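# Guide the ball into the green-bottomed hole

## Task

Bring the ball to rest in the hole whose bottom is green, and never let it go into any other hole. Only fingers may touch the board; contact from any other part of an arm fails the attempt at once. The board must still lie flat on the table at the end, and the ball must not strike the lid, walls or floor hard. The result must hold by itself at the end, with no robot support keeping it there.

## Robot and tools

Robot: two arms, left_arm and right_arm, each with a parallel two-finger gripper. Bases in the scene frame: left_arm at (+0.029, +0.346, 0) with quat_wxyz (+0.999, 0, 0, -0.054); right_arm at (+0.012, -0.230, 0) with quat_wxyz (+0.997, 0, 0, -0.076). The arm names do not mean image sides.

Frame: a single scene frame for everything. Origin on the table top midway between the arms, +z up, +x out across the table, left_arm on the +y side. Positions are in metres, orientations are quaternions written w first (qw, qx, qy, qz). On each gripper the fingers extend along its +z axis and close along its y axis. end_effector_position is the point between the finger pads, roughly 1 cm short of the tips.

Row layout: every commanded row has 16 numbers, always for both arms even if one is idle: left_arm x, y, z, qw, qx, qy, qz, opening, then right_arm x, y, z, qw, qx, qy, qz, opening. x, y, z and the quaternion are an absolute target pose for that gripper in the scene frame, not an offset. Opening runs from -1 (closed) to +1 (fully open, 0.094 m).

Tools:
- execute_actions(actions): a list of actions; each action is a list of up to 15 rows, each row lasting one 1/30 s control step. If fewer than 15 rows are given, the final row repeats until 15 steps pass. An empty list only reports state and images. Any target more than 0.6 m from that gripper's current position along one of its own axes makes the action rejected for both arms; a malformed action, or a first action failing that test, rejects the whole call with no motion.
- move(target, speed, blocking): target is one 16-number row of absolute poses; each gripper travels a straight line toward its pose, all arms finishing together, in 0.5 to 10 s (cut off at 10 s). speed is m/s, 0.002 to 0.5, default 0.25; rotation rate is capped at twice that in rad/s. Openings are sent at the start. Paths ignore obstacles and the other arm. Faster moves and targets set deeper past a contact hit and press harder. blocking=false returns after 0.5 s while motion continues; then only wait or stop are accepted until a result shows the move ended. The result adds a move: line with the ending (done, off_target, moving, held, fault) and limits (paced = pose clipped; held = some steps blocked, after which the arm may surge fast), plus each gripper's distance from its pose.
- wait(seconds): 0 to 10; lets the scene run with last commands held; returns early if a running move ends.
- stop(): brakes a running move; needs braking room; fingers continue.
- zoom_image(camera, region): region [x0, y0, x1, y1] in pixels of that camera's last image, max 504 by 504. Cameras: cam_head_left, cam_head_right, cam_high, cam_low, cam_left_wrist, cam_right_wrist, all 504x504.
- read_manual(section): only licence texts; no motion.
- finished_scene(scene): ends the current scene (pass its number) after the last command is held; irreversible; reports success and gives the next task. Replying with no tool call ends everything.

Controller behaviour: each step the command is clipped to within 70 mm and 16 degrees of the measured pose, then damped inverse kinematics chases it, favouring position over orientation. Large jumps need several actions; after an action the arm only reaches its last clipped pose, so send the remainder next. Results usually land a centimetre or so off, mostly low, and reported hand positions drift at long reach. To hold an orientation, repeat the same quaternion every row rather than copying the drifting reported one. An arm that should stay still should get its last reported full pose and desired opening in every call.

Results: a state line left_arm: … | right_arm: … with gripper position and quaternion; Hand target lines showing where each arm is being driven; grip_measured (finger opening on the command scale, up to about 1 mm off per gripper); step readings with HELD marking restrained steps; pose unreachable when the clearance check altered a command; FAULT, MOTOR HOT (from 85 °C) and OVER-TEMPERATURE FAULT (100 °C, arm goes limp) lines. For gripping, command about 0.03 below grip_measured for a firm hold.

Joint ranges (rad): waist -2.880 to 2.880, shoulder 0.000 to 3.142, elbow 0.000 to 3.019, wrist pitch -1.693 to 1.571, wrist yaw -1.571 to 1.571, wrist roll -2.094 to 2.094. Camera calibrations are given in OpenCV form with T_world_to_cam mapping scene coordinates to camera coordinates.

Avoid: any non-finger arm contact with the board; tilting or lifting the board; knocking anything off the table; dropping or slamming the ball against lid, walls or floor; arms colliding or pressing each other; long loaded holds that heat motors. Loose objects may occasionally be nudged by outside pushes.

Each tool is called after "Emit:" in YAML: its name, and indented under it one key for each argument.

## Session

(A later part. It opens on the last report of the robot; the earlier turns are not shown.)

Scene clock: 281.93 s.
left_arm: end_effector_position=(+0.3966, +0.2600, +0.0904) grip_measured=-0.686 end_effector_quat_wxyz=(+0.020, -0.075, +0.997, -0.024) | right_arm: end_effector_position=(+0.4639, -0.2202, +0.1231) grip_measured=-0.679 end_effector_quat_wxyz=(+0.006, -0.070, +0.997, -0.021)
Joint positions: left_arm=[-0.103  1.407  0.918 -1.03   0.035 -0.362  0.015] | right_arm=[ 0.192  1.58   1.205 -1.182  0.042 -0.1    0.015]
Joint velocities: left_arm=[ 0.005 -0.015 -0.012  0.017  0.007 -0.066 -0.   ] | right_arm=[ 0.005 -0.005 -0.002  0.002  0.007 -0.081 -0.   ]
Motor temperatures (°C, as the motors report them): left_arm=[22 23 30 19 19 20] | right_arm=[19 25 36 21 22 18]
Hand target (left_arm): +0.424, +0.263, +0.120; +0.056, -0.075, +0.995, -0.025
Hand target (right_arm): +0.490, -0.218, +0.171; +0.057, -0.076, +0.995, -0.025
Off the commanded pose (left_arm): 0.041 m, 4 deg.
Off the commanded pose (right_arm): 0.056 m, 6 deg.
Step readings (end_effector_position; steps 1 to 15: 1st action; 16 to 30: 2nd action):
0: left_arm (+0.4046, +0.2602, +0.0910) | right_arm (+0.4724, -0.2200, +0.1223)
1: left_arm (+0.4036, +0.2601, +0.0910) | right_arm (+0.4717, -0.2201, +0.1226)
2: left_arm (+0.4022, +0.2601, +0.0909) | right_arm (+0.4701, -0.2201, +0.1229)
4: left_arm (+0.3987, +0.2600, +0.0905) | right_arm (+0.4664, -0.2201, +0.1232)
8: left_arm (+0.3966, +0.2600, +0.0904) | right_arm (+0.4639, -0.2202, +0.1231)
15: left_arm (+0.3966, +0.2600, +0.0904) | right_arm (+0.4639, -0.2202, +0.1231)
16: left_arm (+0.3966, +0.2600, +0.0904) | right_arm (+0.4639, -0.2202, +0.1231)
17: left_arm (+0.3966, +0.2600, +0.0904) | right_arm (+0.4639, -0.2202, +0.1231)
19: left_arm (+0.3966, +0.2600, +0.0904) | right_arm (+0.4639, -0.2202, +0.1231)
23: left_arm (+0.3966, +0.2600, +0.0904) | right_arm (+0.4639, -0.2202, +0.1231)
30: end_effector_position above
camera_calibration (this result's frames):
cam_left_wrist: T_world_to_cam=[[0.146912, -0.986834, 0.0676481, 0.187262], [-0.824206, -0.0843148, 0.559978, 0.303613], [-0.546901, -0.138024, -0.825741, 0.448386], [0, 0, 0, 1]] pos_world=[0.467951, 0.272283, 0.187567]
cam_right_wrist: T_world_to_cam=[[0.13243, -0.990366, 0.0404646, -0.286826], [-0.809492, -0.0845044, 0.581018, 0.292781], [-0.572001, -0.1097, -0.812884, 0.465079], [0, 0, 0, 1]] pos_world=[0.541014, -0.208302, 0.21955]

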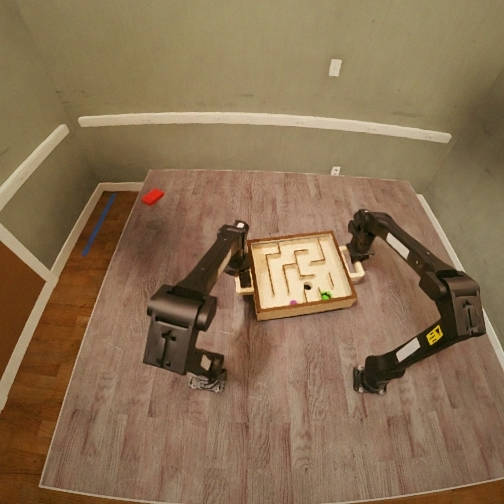

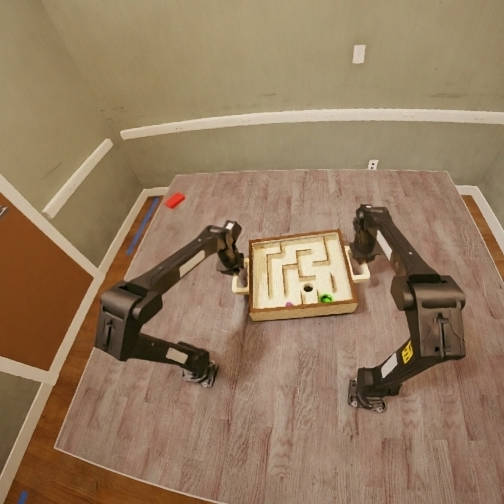

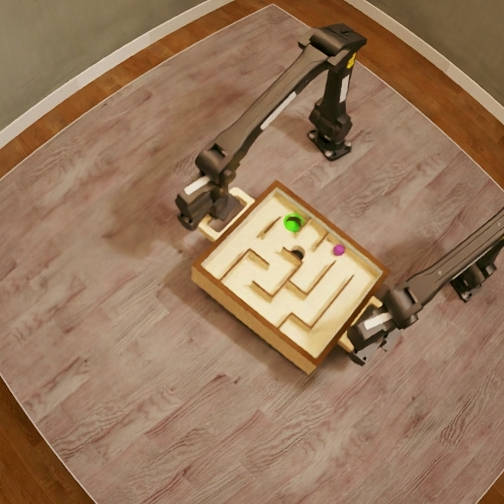

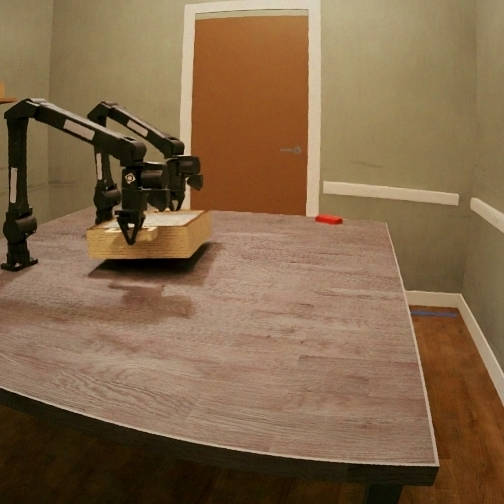

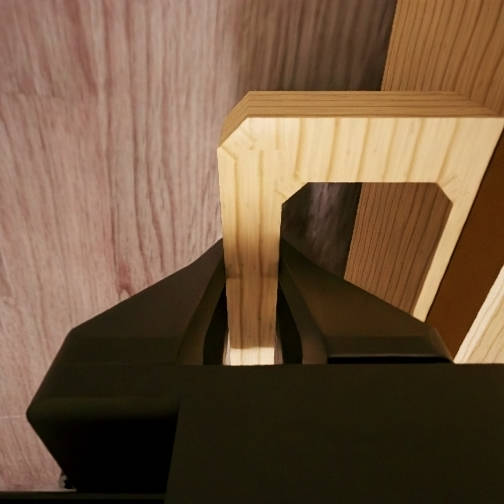

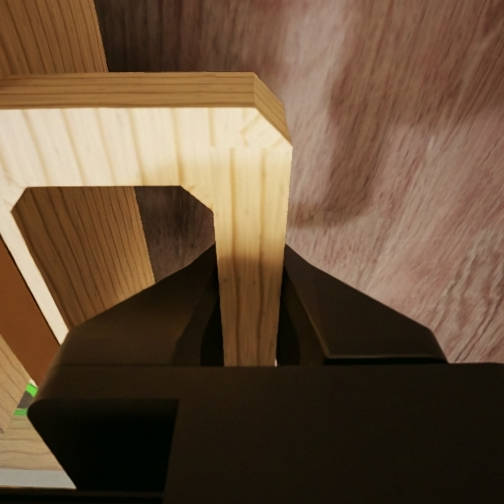

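Emit:
execute_actions:
  actions:
    - [[0.42,0.263,0.125,0.015,-0.075,0.997,-0.02,-0.8,0.49,-0.218,0.165,0.015,-0.075,0.997,-0.02,-0.8]]
    - [[0.42,0.263,0.125,0.025,-0.075,0.997,-0.02,-0.8,0.49,-0.218,0.165,0.025,-0.075,0.997,-0.02,-0.8]]

Emit:
zoom_image:
  camera: "cam_head_right"
  region: [230,210,370,320]

Scene clock: 287.17 s.
left_arm: end_effector_position=(+0.3895, +0.2602, +0.0950) grip_measured=-0.686 end_effector_quat_wxyz=(-0.019, -0.075, +0.997, -0.019) | right_arm: end_effector_position=(+0.4579, -0.2199, +0.1238) grip_measured=-0.679 end_effector_quat_wxyz=(-0.029, -0.070, +0.997, -0.019)
Joint positions: left_arm=[-0.101  1.432  0.958 -1.122  0.048 -0.359  0.015] | right_arm=[ 0.192  1.607  1.24  -1.26   0.039 -0.099  0.015]
Joint velocities: left_arm=[-0.005 -0.005 -0.022 -0.012 -0.007  0.037 -0.   ] | right_arm=[-0.005 -0.005 -0.012 -0.027  0.007 -0.022  0.001]
Motor temperatures (°C, as the motors report them): left_arm=[22 23 30 19 19 20] | right_arm=[19 25 37 21 22 18]
Hand target (left_arm): +0.418, +0.263, +0.125; +0.025, -0.075, +0.997, -0.020
Hand target (right_arm): +0.486, -0.218, +0.166; +0.025, -0.076, +0.997, -0.020
Off the commanded pose (left_arm): 0.043 m, 5 deg.
Off the commanded pose (right_arm): 0.052 m, 6 deg.
Step readings (end_effector_position; steps 1 to 15: 1st action; 16 to 30: 2nd action):
0: left_arm (+0.3966, +0.2600, +0.0904) | right_arm (+0.4639, -0.2202, +0.1231)
1: left_arm (+0.3952, +0.2598, +0.0910) | right_arm (+0.4633, -0.2201, +0.1239)
2: left_arm (+0.3931, +0.2599, +0.0923) | right_arm (+0.4617, -0.2200, +0.1249)
4: left_arm (+0.3906, +0.2598, +0.0943) | right_arm (+0.4592, -0.2201, +0.1259)
8: left_arm (+0.3902, +0.2600, +0.0949) | right_arm (+0.4585, -0.2200, +0.1241)
15: left_arm (+0.3895, +0.2601, +0.0950) | right_arm (+0.4579, -0.2199, +0.1238)
16: left_arm (+0.3895, +0.2602, +0.0950) | right_arm (+0.4579, -0.2199, +0.1238)
17: left_arm (+0.3895, +0.2602, +0.0950) | right_arm (+0.4579, -0.2199, +0.1238)
19: left_arm (+0.3895, +0.2602, +0.0950) | right_arm (+0.4579, -0.2199, +0.1238)
23: left_arm (+0.3895, +0.2602, +0.0950) | right_arm (+0.4579, -0.2199, +0.1238)
30: end_effector_position above
camera_calibration (this result's frames):
cam_left_wrist: T_world_to_cam=[[0.150744, -0.987172, 0.0526148, 0.188199], [-0.777461, -0.085511, 0.623091, 0.271393], [-0.610599, -0.134833, -0.780378, 0.467947], [0, 0, 0, 1]] pos_world=[0.468355, 0.272086, 0.186171]
cam_right_wrist: T_world_to_cam=[[0.134506, -0.990434, 0.0307999, -0.285541], [-0.766513, -0.0842975, 0.636672, 0.26098], [-0.627985, -0.109245, -0.770519, 0.482709], [0, 0, 0, 1]] pos_world=[0.541585, -0.208076, 0.214573]

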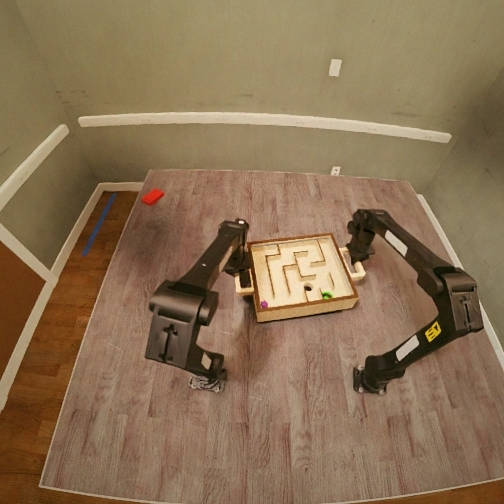

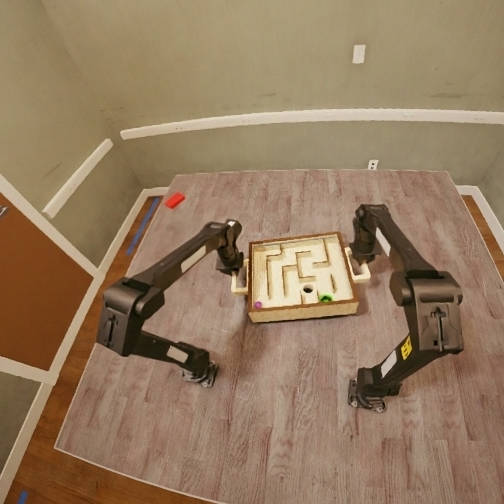

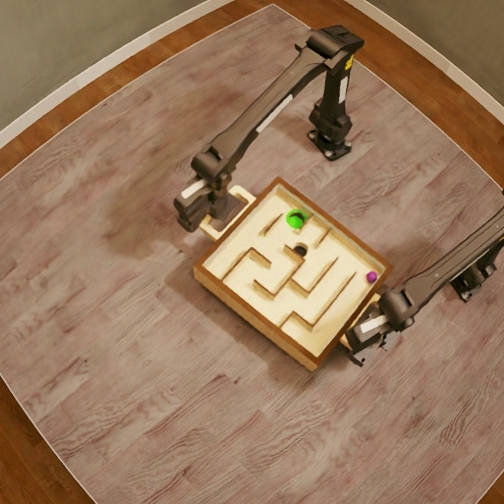

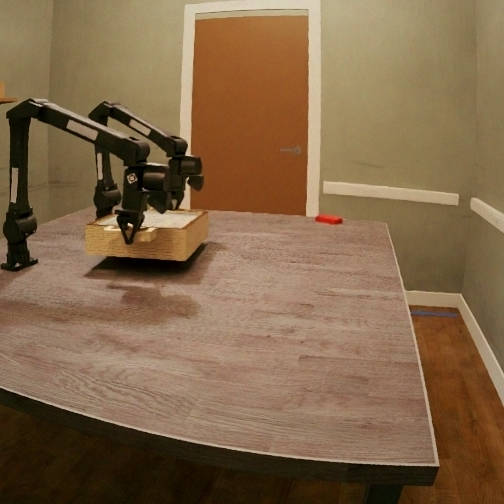

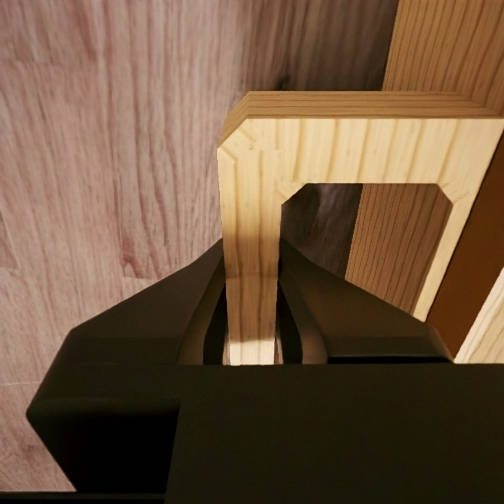

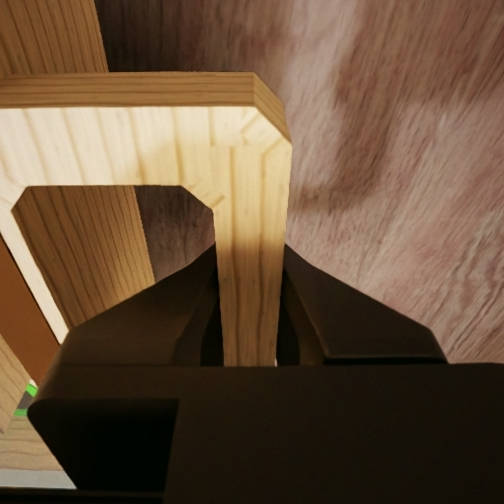

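Region (230, 210, 370, 320) of cam_head_right's 504x504 image, scaled by 3.600, with more detail than that image has; it fills the top 396 rows of this view, and the rest is white.

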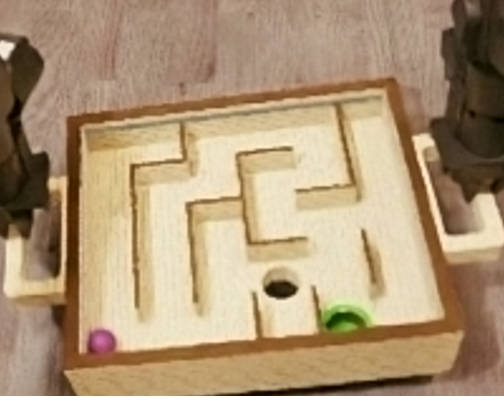

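Emit:
execute_actions:
  actions:
    - [[0.42,0.265,0.14,0.07,-0.075,0.995,-0.005,-0.8,0.49,-0.216,0.155,0.07,-0.075,0.995,-0.005,-0.8]]
    - [[0.42,0.267,0.155,0.075,-0.075,0.995,0.012,-0.8,0.49,-0.213,0.14,0.075,-0.075,0.995,0.012,-0.8]]
    - [[0.42,0.268,0.168,0.075,-0.075,0.995,0.022,-0.8,0.49,-0.212,0.135,0.075,-0.075,0.995,0.022,-0.8]]
    - [[0.42,0.268,0.168,0.075,-0.075,0.995,0.022,-0.8,0.49,-0.212,0.135,0.075,-0.075,0.995,0.022,-0.8]]

Emit:
zoom_image:
  camera: "cam_head_right"
  region: [230,210,370,320]

Scene clock: 297.27 s.
left_arm: end_effector_position=(+0.3930, +0.2736, +0.1180) grip_measured=-0.686 end_effector_quat_wxyz=(+0.021, -0.080, +0.996, +0.029) | right_arm: end_effector_position=(+0.4689, -0.2047, +0.0999) grip_measured=-0.679 end_effector_quat_wxyz=(+0.020, -0.075, +0.997, +0.027)
Joint positions: left_arm=[-0.117  1.374  0.965 -1.139 -0.068 -0.385  0.015] | right_arm=[ 0.189  1.603  1.167 -1.096 -0.055 -0.113  0.015]
Joint velocities: left_arm=[ 0.015 -0.015  0.002 -0.007  0.022 -0.022 -0.001] | right_arm=[-0.015 -0.024 -0.002  0.002 -0.037 -0.066  0.   ]
Motor temperatures (°C, as the motors report them): left_arm=[22 23 30 19 19 20] | right_arm=[19 25 37 21 22 18]
Hand target (left_arm): +0.418, +0.269, +0.167; +0.075, -0.075, +0.994, +0.022
Hand target (right_arm): +0.488, -0.212, +0.136; +0.075, -0.076, +0.994, +0.021
Off the commanded pose (left_arm): 0.057 m, 6 deg.
Off the commanded pose (right_arm): 0.042 m, 6 deg.
Step readings (end_effector_position; steps 1 to 15: 1st action; 16 to 30: 2nd action; 31 to 45: 3rd action; 46 to 60: 4th action):
0: left_arm (+0.3895, +0.2602, +0.0950) | right_arm (+0.4579, -0.2198, +0.1238)
1: left_arm (+0.3909, +0.2620, +0.0956) | right_arm (+0.4596, -0.2182, +0.1225)
2: left_arm (+0.3926, +0.2638, +0.0970) | right_arm (+0.4629, -0.2163, +0.1200)
4: left_arm (+0.3983, +0.2663, +0.1021) | right_arm (+0.4687, -0.2139, +0.1150)
8: left_arm (+0.4007, +0.2678, +0.1082) | right_arm (+0.4736, -0.2122, +0.1141)
15: left_arm (+0.4007, +0.2676, +0.1082) | right_arm (+0.4736, -0.2121, +0.1140)
16: left_arm (+0.4004, +0.2688, +0.1082) | right_arm (+0.4735, -0.2106, +0.1126)
17: left_arm (+0.4000, +0.2701, +0.1085) | right_arm (+0.4745, -0.2091, +0.1111)
19: left_arm (+0.3999, +0.2712, +0.1100) | right_arm (+0.4737, -0.2080, +0.1065)
23: left_arm (+0.3978, +0.2715, +0.1109) | right_arm (+0.4708, -0.2075, +0.1030)
30: left_arm (+0.3977, +0.2715, +0.1109) | right_arm (+0.4710, -0.2075, +0.1030)
31: left_arm (+0.3972, +0.2721, +0.1113) | right_arm (+0.4712, -0.2068, +0.1029)
32: left_arm (+0.3960, +0.2730, +0.1120) | right_arm (+0.4716, -0.2059, +0.1026)
34: left_arm (+0.3948, +0.2733, +0.1148) | right_arm (+0.4702, -0.2053, +0.1010)
38: left_arm (+0.3932, +0.2735, +0.1180) | right_arm (+0.4689, -0.2047, +0.0999)
45: left_arm (+0.3930, +0.2736, +0.1180) | right_arm (+0.4689, -0.2047, +0.0999)
46: left_arm (+0.3930, +0.2736, +0.1180) | right_arm (+0.4689, -0.2047, +0.0999)
47: left_arm (+0.3930, +0.2736, +0.1180) | right_arm (+0.4689, -0.2047, +0.0999)
49: left_arm (+0.3930, +0.2736, +0.1180) | right_arm (+0.4689, -0.2047, +0.0999)
53: left_arm (+0.3930, +0.2736, +0.1180) | right_arm (+0.4689, -0.2047, +0.0999)
60: end_effector_position above
camera_calibration (this result's frames):
cam_left_wrist: T_world_to_cam=[[0.159876, -0.986442, -0.0370373, 0.20643], [-0.81935, -0.153533, 0.552352, 0.304288], [-0.55055, -0.0579611, -0.832788, 0.451403], [0, 0, 0, 1]] pos_world=[0.464835, 0.276513, 0.215494]
cam_right_wrist: T_world_to_cam=[[0.145307, -0.987966, -0.0530083, -0.267437], [-0.819976, -0.150234, 0.552331, 0.305914], [-0.553647, -0.036792, -0.831938, 0.458987], [0, 0, 0, 1]] pos_world=[0.54382, -0.201373, 0.198706]

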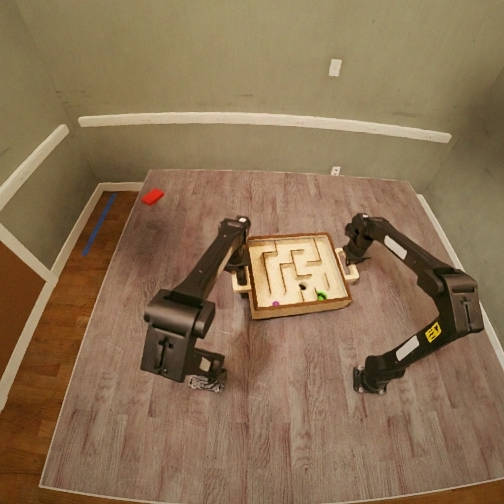

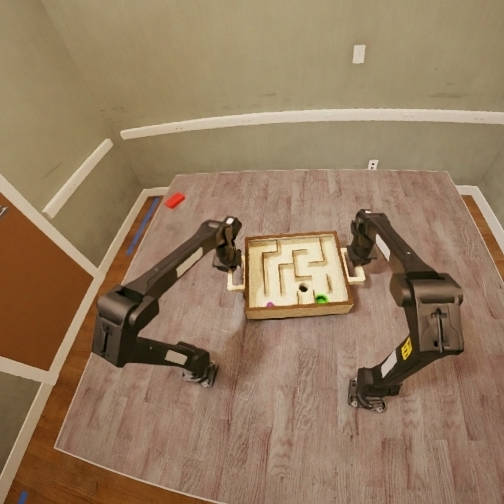

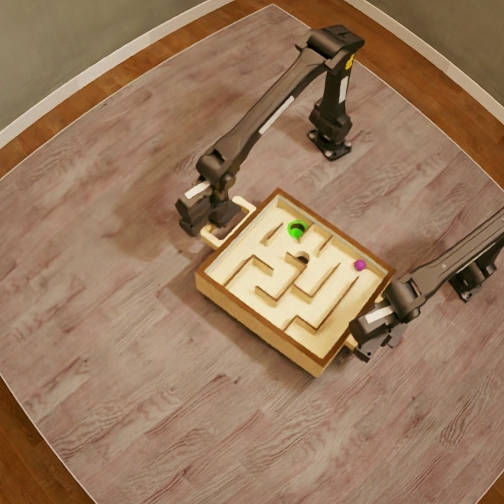

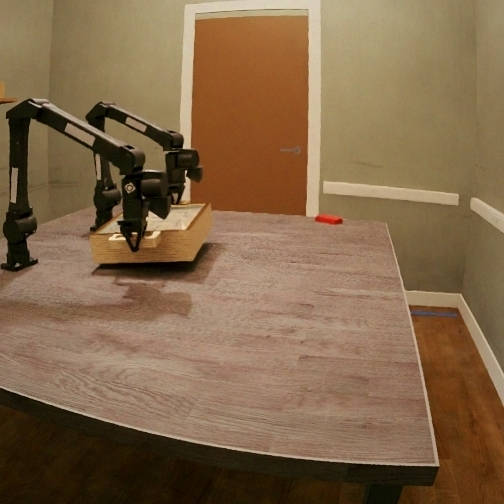

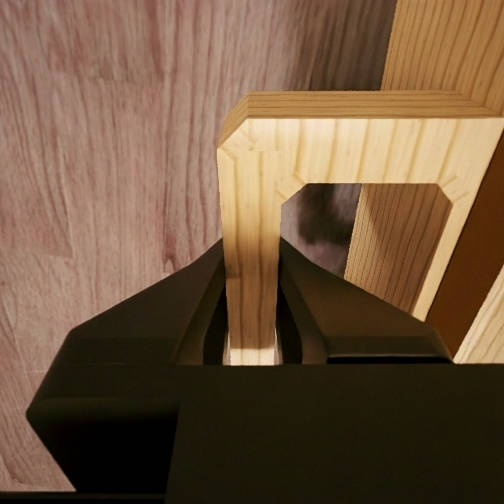

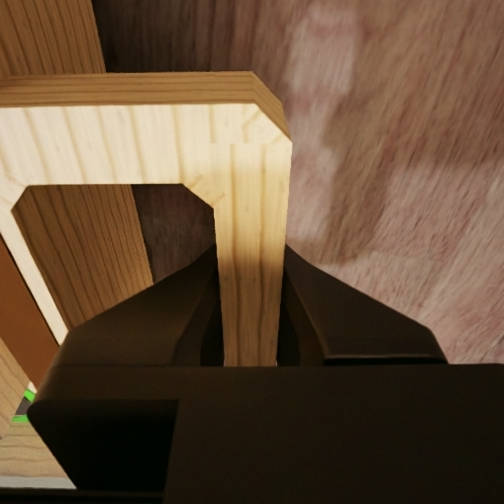

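Region (230, 210, 370, 320) of cam_head_right's 504x504 image, scaled by 3.600, with more detail than that image has; it fills the top 396 rows of this view, and the rest is white.

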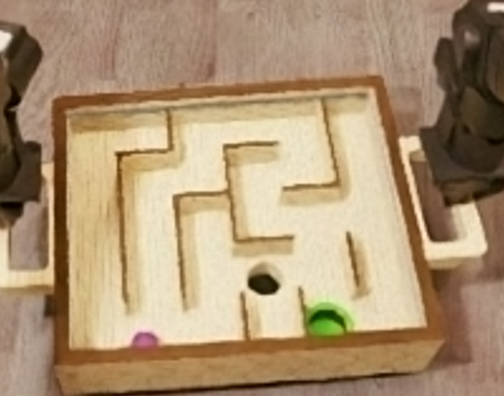

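Emit:
execute_actions:
  actions:
    - [[0.42,0.268,0.165,0.085,-0.075,0.994,0.018,-0.8,0.49,-0.212,0.14,0.085,-0.075,0.994,0.018,-0.8]]
    - [[0.42,0.266,0.15,0.09,-0.075,0.994,0,-0.8,0.49,-0.215,0.15,0.09,-0.075,0.994,0,-0.8]]
    - [[0.42,0.264,0.133,0.09,-0.075,0.994,-0.017,-0.8,0.49,-0.217,0.162,0.09,-0.075,0.994,-0.017,-0.8]]
    - [[0.42,0.263,0.12,0.088,-0.075,0.994,-0.025,-0.8,0.49,-0.218,0.17,0.088,-0.075,0.994,-0.025,-0.8]]

Emit:
zoom_image:
  camera: "cam_head_right"
  region: [230,210,370,320]

Scene clock: 306.60 s.
left_arm: end_effector_position=(+0.3971, +0.2616, +0.0969) grip_measured=-0.687 end_effector_quat_wxyz=(+0.045, -0.074, +0.996, -0.015) | right_arm: end_effector_position=(+0.4655, -0.2187, +0.1152) grip_measured=-0.679 end_effector_quat_wxyz=(+0.030, -0.069, +0.997, -0.017)
Joint positions: left_arm=[-0.114  1.372  0.901 -1.004  0.002 -0.371  0.015] | right_arm=[ 0.191  1.564  1.162 -1.108  0.031 -0.101  0.015]
Joint velocities: left_arm=[-0.005  0.005 -0.002 -0.007  0.007 -0.139 -0.   ] | right_arm=[-0.005 -0.005 -0.012 -0.007  0.037  0.022  0.   ]
Motor temperatures (°C, as the motors report them): left_arm=[22 23 31 19 19 20] | right_arm=[19 25 36 21 22 18]
Hand target (left_arm): +0.419, +0.263, +0.120; +0.088, -0.075, +0.993, -0.025
Hand target (right_arm): +0.486, -0.218, +0.170; +0.088, -0.075, +0.993, -0.025
Off the commanded pose (left_arm): 0.033 m, 5 deg.
Off the commanded pose (right_arm): 0.060 m, 7 deg.
Step readings (end_effector_position; steps 1 to 15: 1st action; 16 to 30: 2nd action; 31 to 45: 3rd action; 46 to 60: 4th action):
0: left_arm (+0.3930, +0.2736, +0.1180) | right_arm (+0.4689, -0.2047, +0.0999)
1: left_arm (+0.3930, +0.2736, +0.1181) | right_arm (+0.4690, -0.2048, +0.0997)
2: left_arm (+0.3931, +0.2734, +0.1184) | right_arm (+0.4692, -0.2048, +0.0993)
4: left_arm (+0.3933, +0.2733, +0.1188) | right_arm (+0.4692, -0.2048, +0.0985)
8: left_arm (+0.3933, +0.2733, +0.1191) | right_arm (+0.4693, -0.2048, +0.0984)
15: left_arm (+0.3933, +0.2733, +0.1191) | right_arm (+0.4694, -0.2048, +0.0984)
16: left_arm (+0.3945, +0.2719, +0.1191) | right_arm (+0.4695, -0.2062, +0.0987)
17: left_arm (+0.3962, +0.2706, +0.1184) | right_arm (+0.4696, -0.2078, +0.0991)
19: left_arm (+0.3986, +0.2694, +0.1173) | right_arm (+0.4703, -0.2092, +0.1022)
23: left_arm (+0.4007, +0.2686, +0.1173) | right_arm (+0.4707, -0.2105, +0.1089)
30: left_arm (+0.4012, +0.2683, +0.1174) | right_arm (+0.4708, -0.2109, +0.1095)
31: left_arm (+0.4013, +0.2671, +0.1162) | right_arm (+0.4708, -0.2126, +0.1097)
32: left_arm (+0.4018, +0.2659, +0.1138) | right_arm (+0.4706, -0.2137, +0.1100)
34: left_arm (+0.4003, +0.2647, +0.1080) | right_arm (+0.4708, -0.2151, +0.1118)
38: left_arm (+0.3986, +0.2639, +0.1049) | right_arm (+0.4694, -0.2159, +0.1129)
45: left_arm (+0.3990, +0.2638, +0.1049) | right_arm (+0.4694, -0.2160, +0.1129)
46: left_arm (+0.3993, +0.2634, +0.1042) | right_arm (+0.4688, -0.2167, +0.1129)
47: left_arm (+0.3999, +0.2627, +0.1030) | right_arm (+0.4680, -0.2174, +0.1132)
49: left_arm (+0.3984, +0.2621, +0.0991) | right_arm (+0.4672, -0.2182, +0.1145)
53: left_arm (+0.3968, +0.2616, +0.0968) | right_arm (+0.4655, -0.2187, +0.1152)
60: end_effector_position above
camera_calibration (this result's frames):
cam_left_wrist: T_world_to_cam=[[0.144494, -0.988101, 0.0526964, 0.191006], [-0.850085, -0.0967028, 0.51769, 0.318182], [-0.506435, -0.1196, -0.853944, 0.436025], [0, 0, 0, 1]] pos_world=[0.463701, 0.271651, 0.197556]
cam_right_wrist: T_world_to_cam=[[0.13109, -0.99079, 0.03393, -0.283999], [-0.835927, -0.0920712, 0.541063, 0.314059], [-0.532956, -0.0992909, -0.840297, 0.446934], [0, 0, 0, 1]] pos_world=[0.537955, -0.208091, 0.215267]

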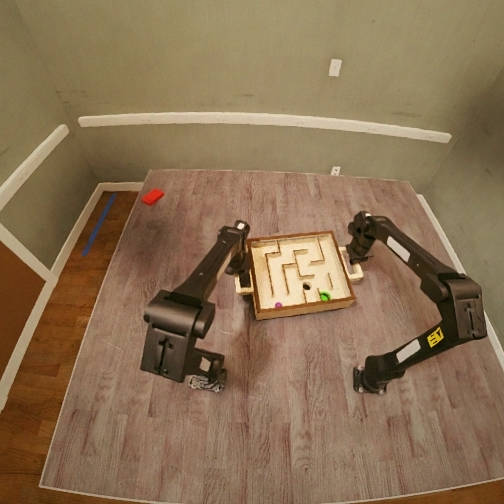

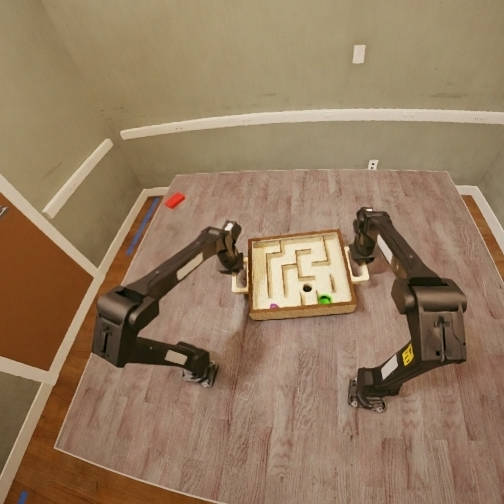

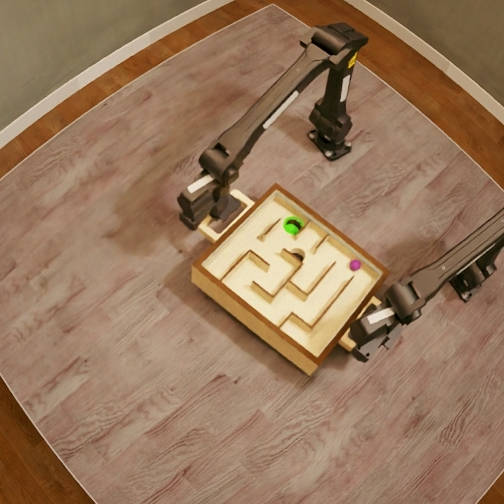

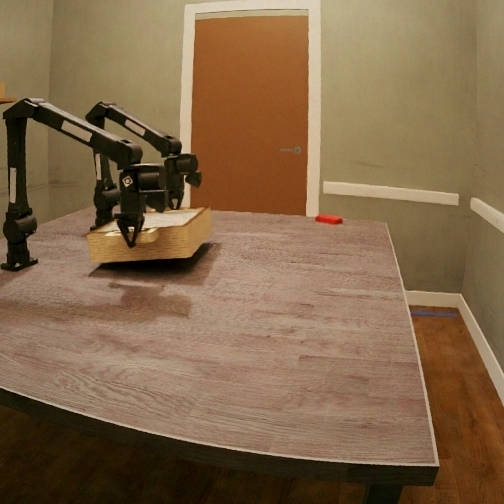

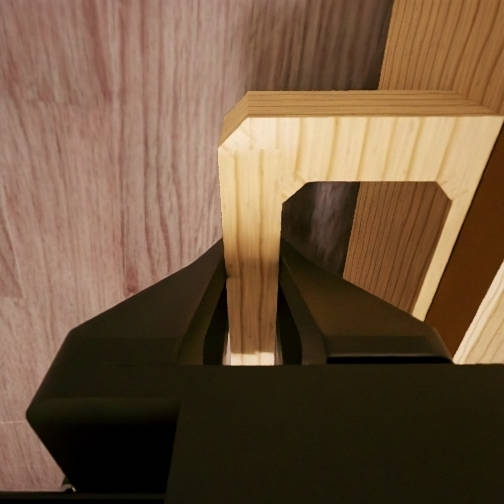

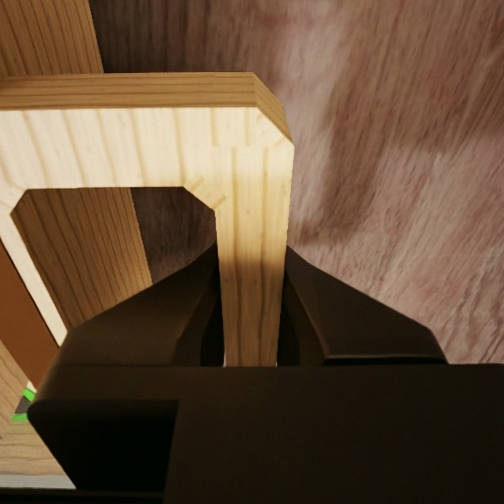

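Region (230, 210, 370, 320) of cam_head_right's 504x504 image, scaled by 3.600, with more detail than that image has; it fills the top 396 rows of this view, and the rest is white.

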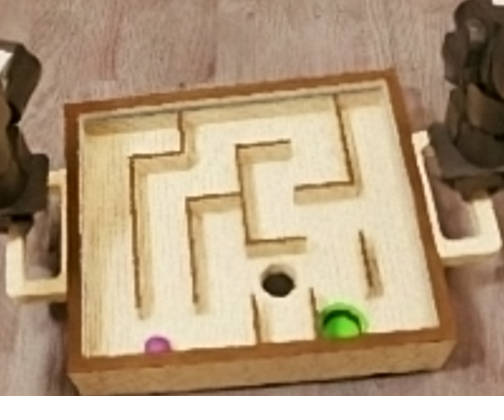

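Emit:
execute_actions:
  actions: []

Emit:
zoom_image:
  camera: "cam_head_right"
  region: [230,210,370,320]

Scene clock: 321.67 s.
left_arm: end_effector_position=(+0.3971, +0.2616, +0.0969) grip_measured=-0.687 end_effector_quat_wxyz=(+0.045, -0.074, +0.996, -0.015) | right_arm: end_effector_position=(+0.4655, -0.2187, +0.1152) grip_measured=-0.679 end_effector_quat_wxyz=(+0.030, -0.069, +0.997, -0.017)
Joint positions: left_arm=[-0.114  1.372  0.901 -1.004  0.002 -0.371  0.015] | right_arm=[ 0.191  1.564  1.162 -1.108  0.031 -0.101  0.015]
Joint velocities: left_arm=[-0.005 -0.005  0.002  0.027  0.051 -0.051  0.   ] | right_arm=[ 0.005 -0.005  0.012  0.007 -0.081 -0.007 -0.   ]
Motor temperatures (°C, as the motors report them): left_arm=[22 23 30 19 19 20] | right_arm=[19 25 37 21 22 18]
Hand target (left_arm): +0.419, +0.263, +0.120; +0.088, -0.075, +0.993, -0.025
Hand target (right_arm): +0.486, -0.218, +0.170; +0.088, -0.075, +0.993, -0.025
Off the commanded pose (left_arm): 0.033 m, 5 deg.
Off the commanded pose (right_arm): 0.060 m, 7 deg.
camera_calibration (this result's frames):
cam_left_wrist: T_world_to_cam=[[0.144494, -0.988101, 0.0526964, 0.191006], [-0.850085, -0.0967028, 0.51769, 0.318182], [-0.506435, -0.1196, -0.853944, 0.436025], [0, 0, 0, 1]] pos_world=[0.463701, 0.271651, 0.197556]
cam_right_wrist: T_world_to_cam=[[0.13109, -0.99079, 0.03393, -0.283999], [-0.835927, -0.0920712, 0.541063, 0.314059], [-0.532956, -0.0992909, -0.840297, 0.446934], [0, 0, 0, 1]] pos_world=[0.537955, -0.208091, 0.215267]

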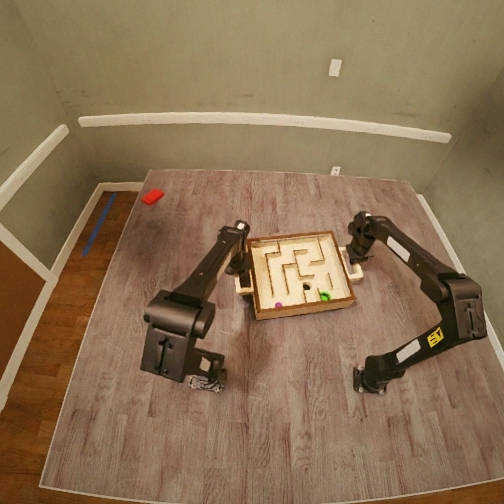

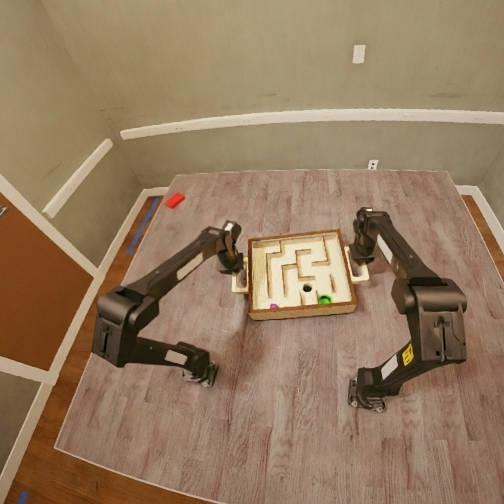

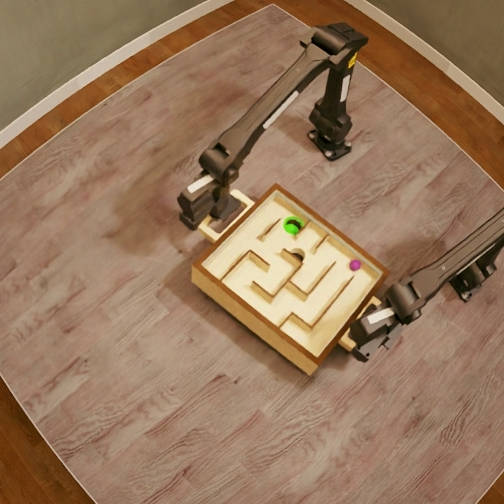

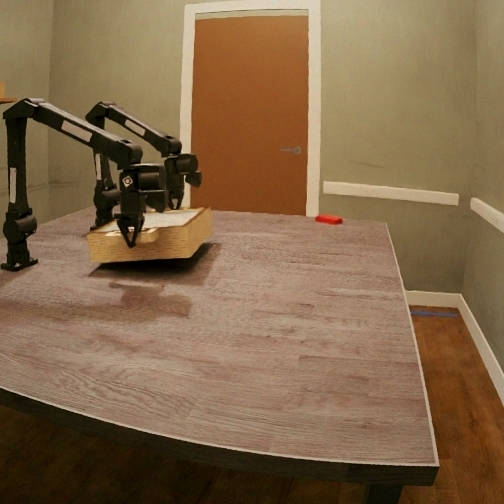

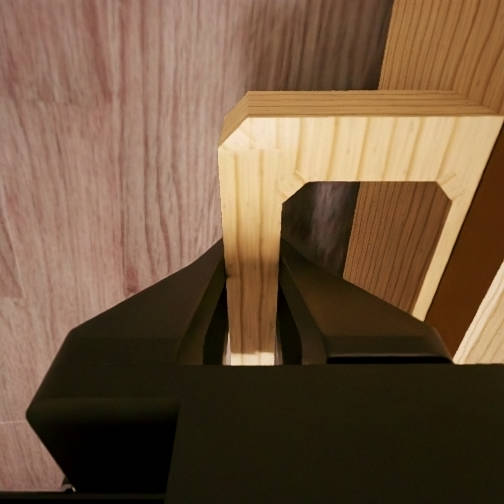

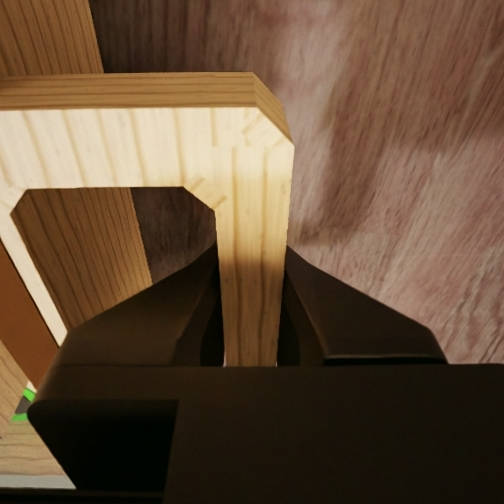

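Region (230, 210, 370, 320) of cam_head_right's 504x504 image, scaled by 3.600, with more detail than that image has; it fills the top 396 rows of this view, and the rest is white.

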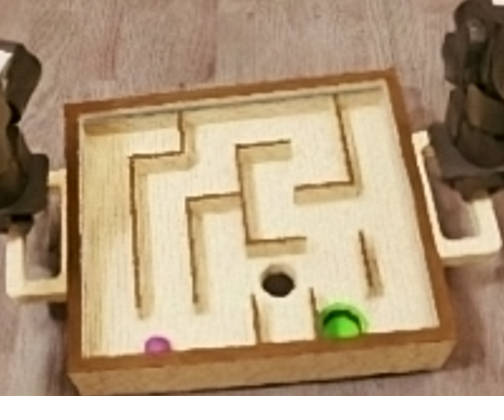

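Emit:
execute_actions:
  actions:
    - [[0.42,0.265,0.143,0.088,-0.075,0.994,-0.003,-0.8,0.49,-0.215,0.157,0.088,-0.075,0.994,-0.003,-0.8]]
    - [[0.42,0.265,0.143,0.05,-0.075,0.996,-0.003,-0.8,0.49,-0.215,0.157,0.05,-0.075,0.996,-0.003,-0.8]]
    - [[0.42,0.265,0.143,0.02,-0.075,0.997,-0.003,-0.8,0.49,-0.215,0.157,0.02,-0.075,0.997,-0.003,-0.8]]
    - [[0.42,0.265,0.143,0.02,-0.075,0.997,-0.003,-0.8,0.49,-0.215,0.157,0.02,-0.075,0.997,-0.003,-0.8]]

Emit:
zoom_image:
  camera: "cam_head_right"
  region: [230,210,370,320]

Scene clock: 328.87 s.
left_arm: end_effector_position=(+0.3898, +0.2652, +0.1093) grip_measured=-0.687 end_effector_quat_wxyz=(-0.017, -0.076, +0.997, +0.001) | right_arm: end_effector_position=(+0.4583, -0.2147, +0.1178) grip_measured=-0.679 end_effector_quat_wxyz=(-0.023, -0.071, +0.997, -0.001)
Joint positions: left_arm=[-0.106  1.417  0.984 -1.172  0.008 -0.366  0.015] | right_arm=[ 0.19   1.608  1.225 -1.233  0.004 -0.104  0.015]
Joint velocities: left_arm=[-0.015  0.005  0.022 -0.017  0.007  0.037  0.001] | right_arm=[-0.024 -0.005  0.007 -0.007 -0.051  0.066  0.001]
Motor temperatures (°C, as the motors report them): left_arm=[22 23 30 19 19 20] | right_arm=[19 25 37 21 22 18]
Hand target (left_arm): +0.418, +0.265, +0.143; +0.021, -0.075, +0.997, -0.003
Hand target (right_arm): +0.486, -0.215, +0.158; +0.021, -0.076, +0.997, -0.003
Off the commanded pose (left_arm): 0.045 m, 4 deg.
Off the commanded pose (right_arm): 0.050 m, 5 deg.
Step readings (end_effector_position; steps 1 to 15: 1st action; 16 to 30: 2nd action; 31 to 45: 3rd action; 46 to 60: 4th action):
0: left_arm (+0.3971, +0.2616, +0.0969) | right_arm (+0.4655, -0.2187, +0.1152)
1: left_arm (+0.3963, +0.2634, +0.0968) | right_arm (+0.4655, -0.2169, +0.1151)
2: left_arm (+0.3947, +0.2652, +0.0966) | right_arm (+0.4655, -0.2149, +0.1151)
4: left_arm (+0.3924, +0.2663, +0.0974) | right_arm (+0.4654, -0.2136, +0.1151)
8: left_arm (+0.3921, +0.2662, +0.0979) | right_arm (+0.4654, -0.2135, +0.1151)
15: left_arm (+0.3921, +0.2662, +0.0979) | right_arm (+0.4654, -0.2135, +0.1151)
16: left_arm (+0.3912, +0.2658, +0.0990) | right_arm (+0.4642, -0.2137, +0.1152)
17: left_arm (+0.3898, +0.2657, +0.1011) | right_arm (+0.4620, -0.2138, +0.1156)
19: left_arm (+0.3880, +0.2655, +0.1052) | right_arm (+0.4575, -0.2144, +0.1160)
23: left_arm (+0.3870, +0.2658, +0.1078) | right_arm (+0.4554, -0.2144, +0.1165)
30: left_arm (+0.3871, +0.2657, +0.1079) | right_arm (+0.4560, -0.2143, +0.1172)
31: left_arm (+0.3865, +0.2654, +0.1082) | right_arm (+0.4554, -0.2144, +0.1175)
32: left_arm (+0.3858, +0.2654, +0.1091) | right_arm (+0.4548, -0.2145, +0.1188)
34: left_arm (+0.3866, +0.2651, +0.1097) | right_arm (+0.4558, -0.2147, +0.1199)
38: left_arm (+0.3905, +0.2652, +0.1093) | right_arm (+0.4592, -0.2147, +0.1181)
45: left_arm (+0.3898, +0.2653, +0.1093) | right_arm (+0.4583, -0.2147, +0.1178)
46: left_arm (+0.3898, +0.2653, +0.1093) | right_arm (+0.4583, -0.2147, +0.1178)
47: left_arm (+0.3898, +0.2652, +0.1093) | right_arm (+0.4583, -0.2147, +0.1178)
49: left_arm (+0.3898, +0.2652, +0.1093) | right_arm (+0.4583, -0.2147, +0.1178)
53: left_arm (+0.3898, +0.2652, +0.1093) | right_arm (+0.4583, -0.2147, +0.1178)
60: end_effector_position above
camera_calibration (this result's frames):
cam_left_wrist: T_world_to_cam=[[0.151413, -0.988399, 0.0118771, 0.196894], [-0.777942, -0.111743, 0.61832, 0.270756], [-0.60982, -0.102861, -0.785836, 0.471766], [0, 0, 0, 1]] pos_world=[0.468513, 0.273391, 0.200979]
cam_right_wrist: T_world_to_cam=[[0.13562, -0.990755, -0.00331318, -0.276825], [-0.7722, -0.107797, 0.626169, 0.264394], [-0.620737, -0.0823624, -0.77968, 0.482446], [0, 0, 0, 1]] pos_world=[0.54118, -0.20603, 0.209681]

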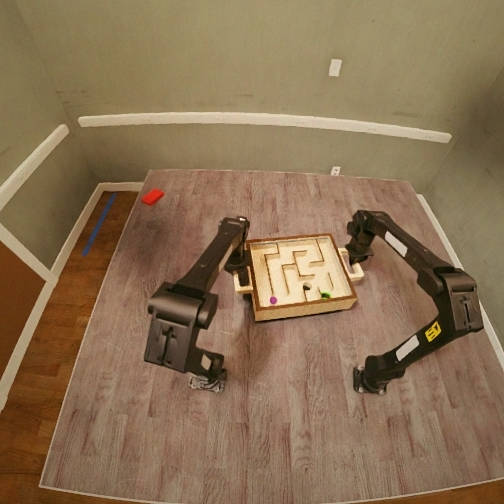

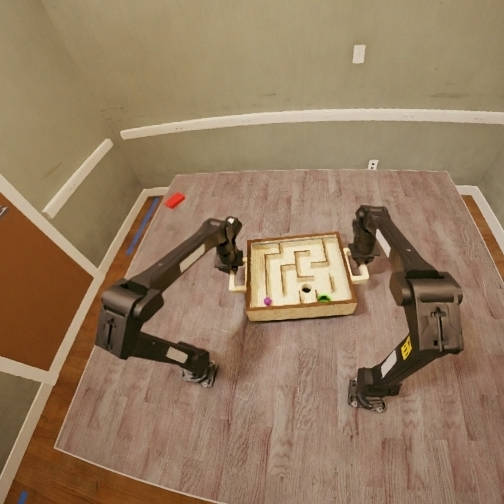

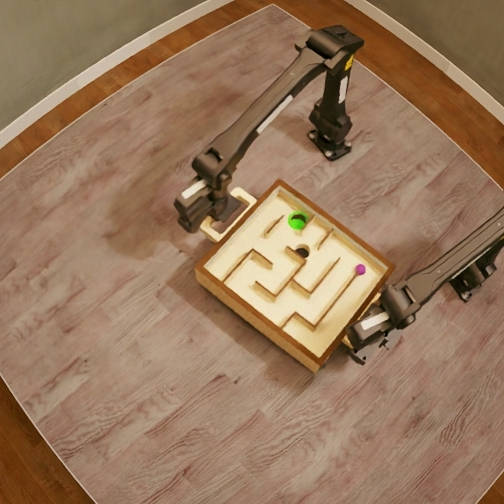

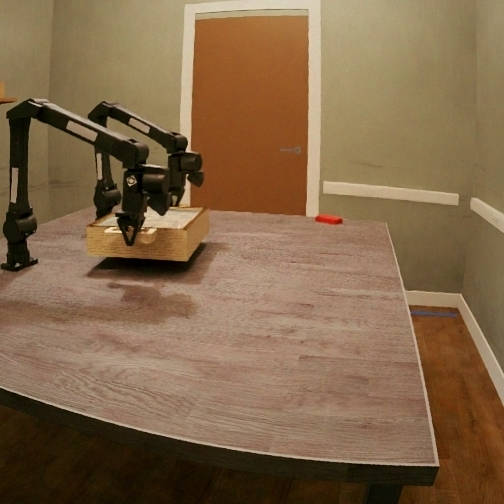

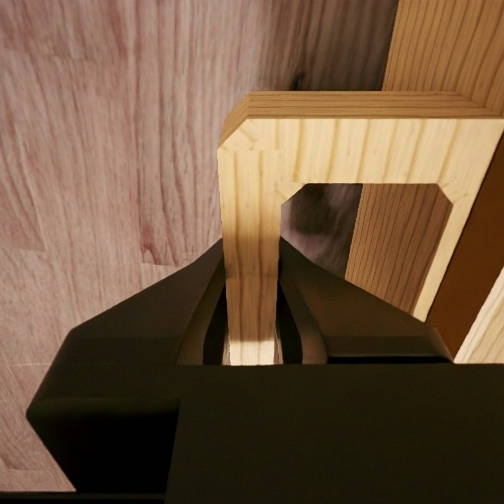

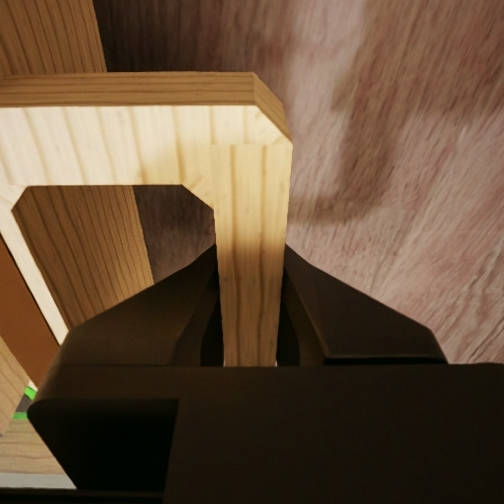

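Region (230, 210, 370, 320) of cam_head_right's 504x504 image, scaled by 3.600, with more detail than that image has; it fills the top 396 rows of this view, and the rest is white.

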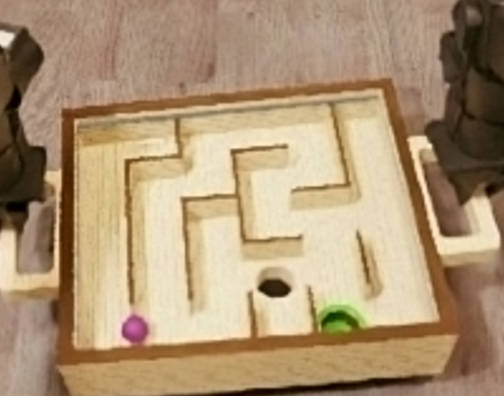

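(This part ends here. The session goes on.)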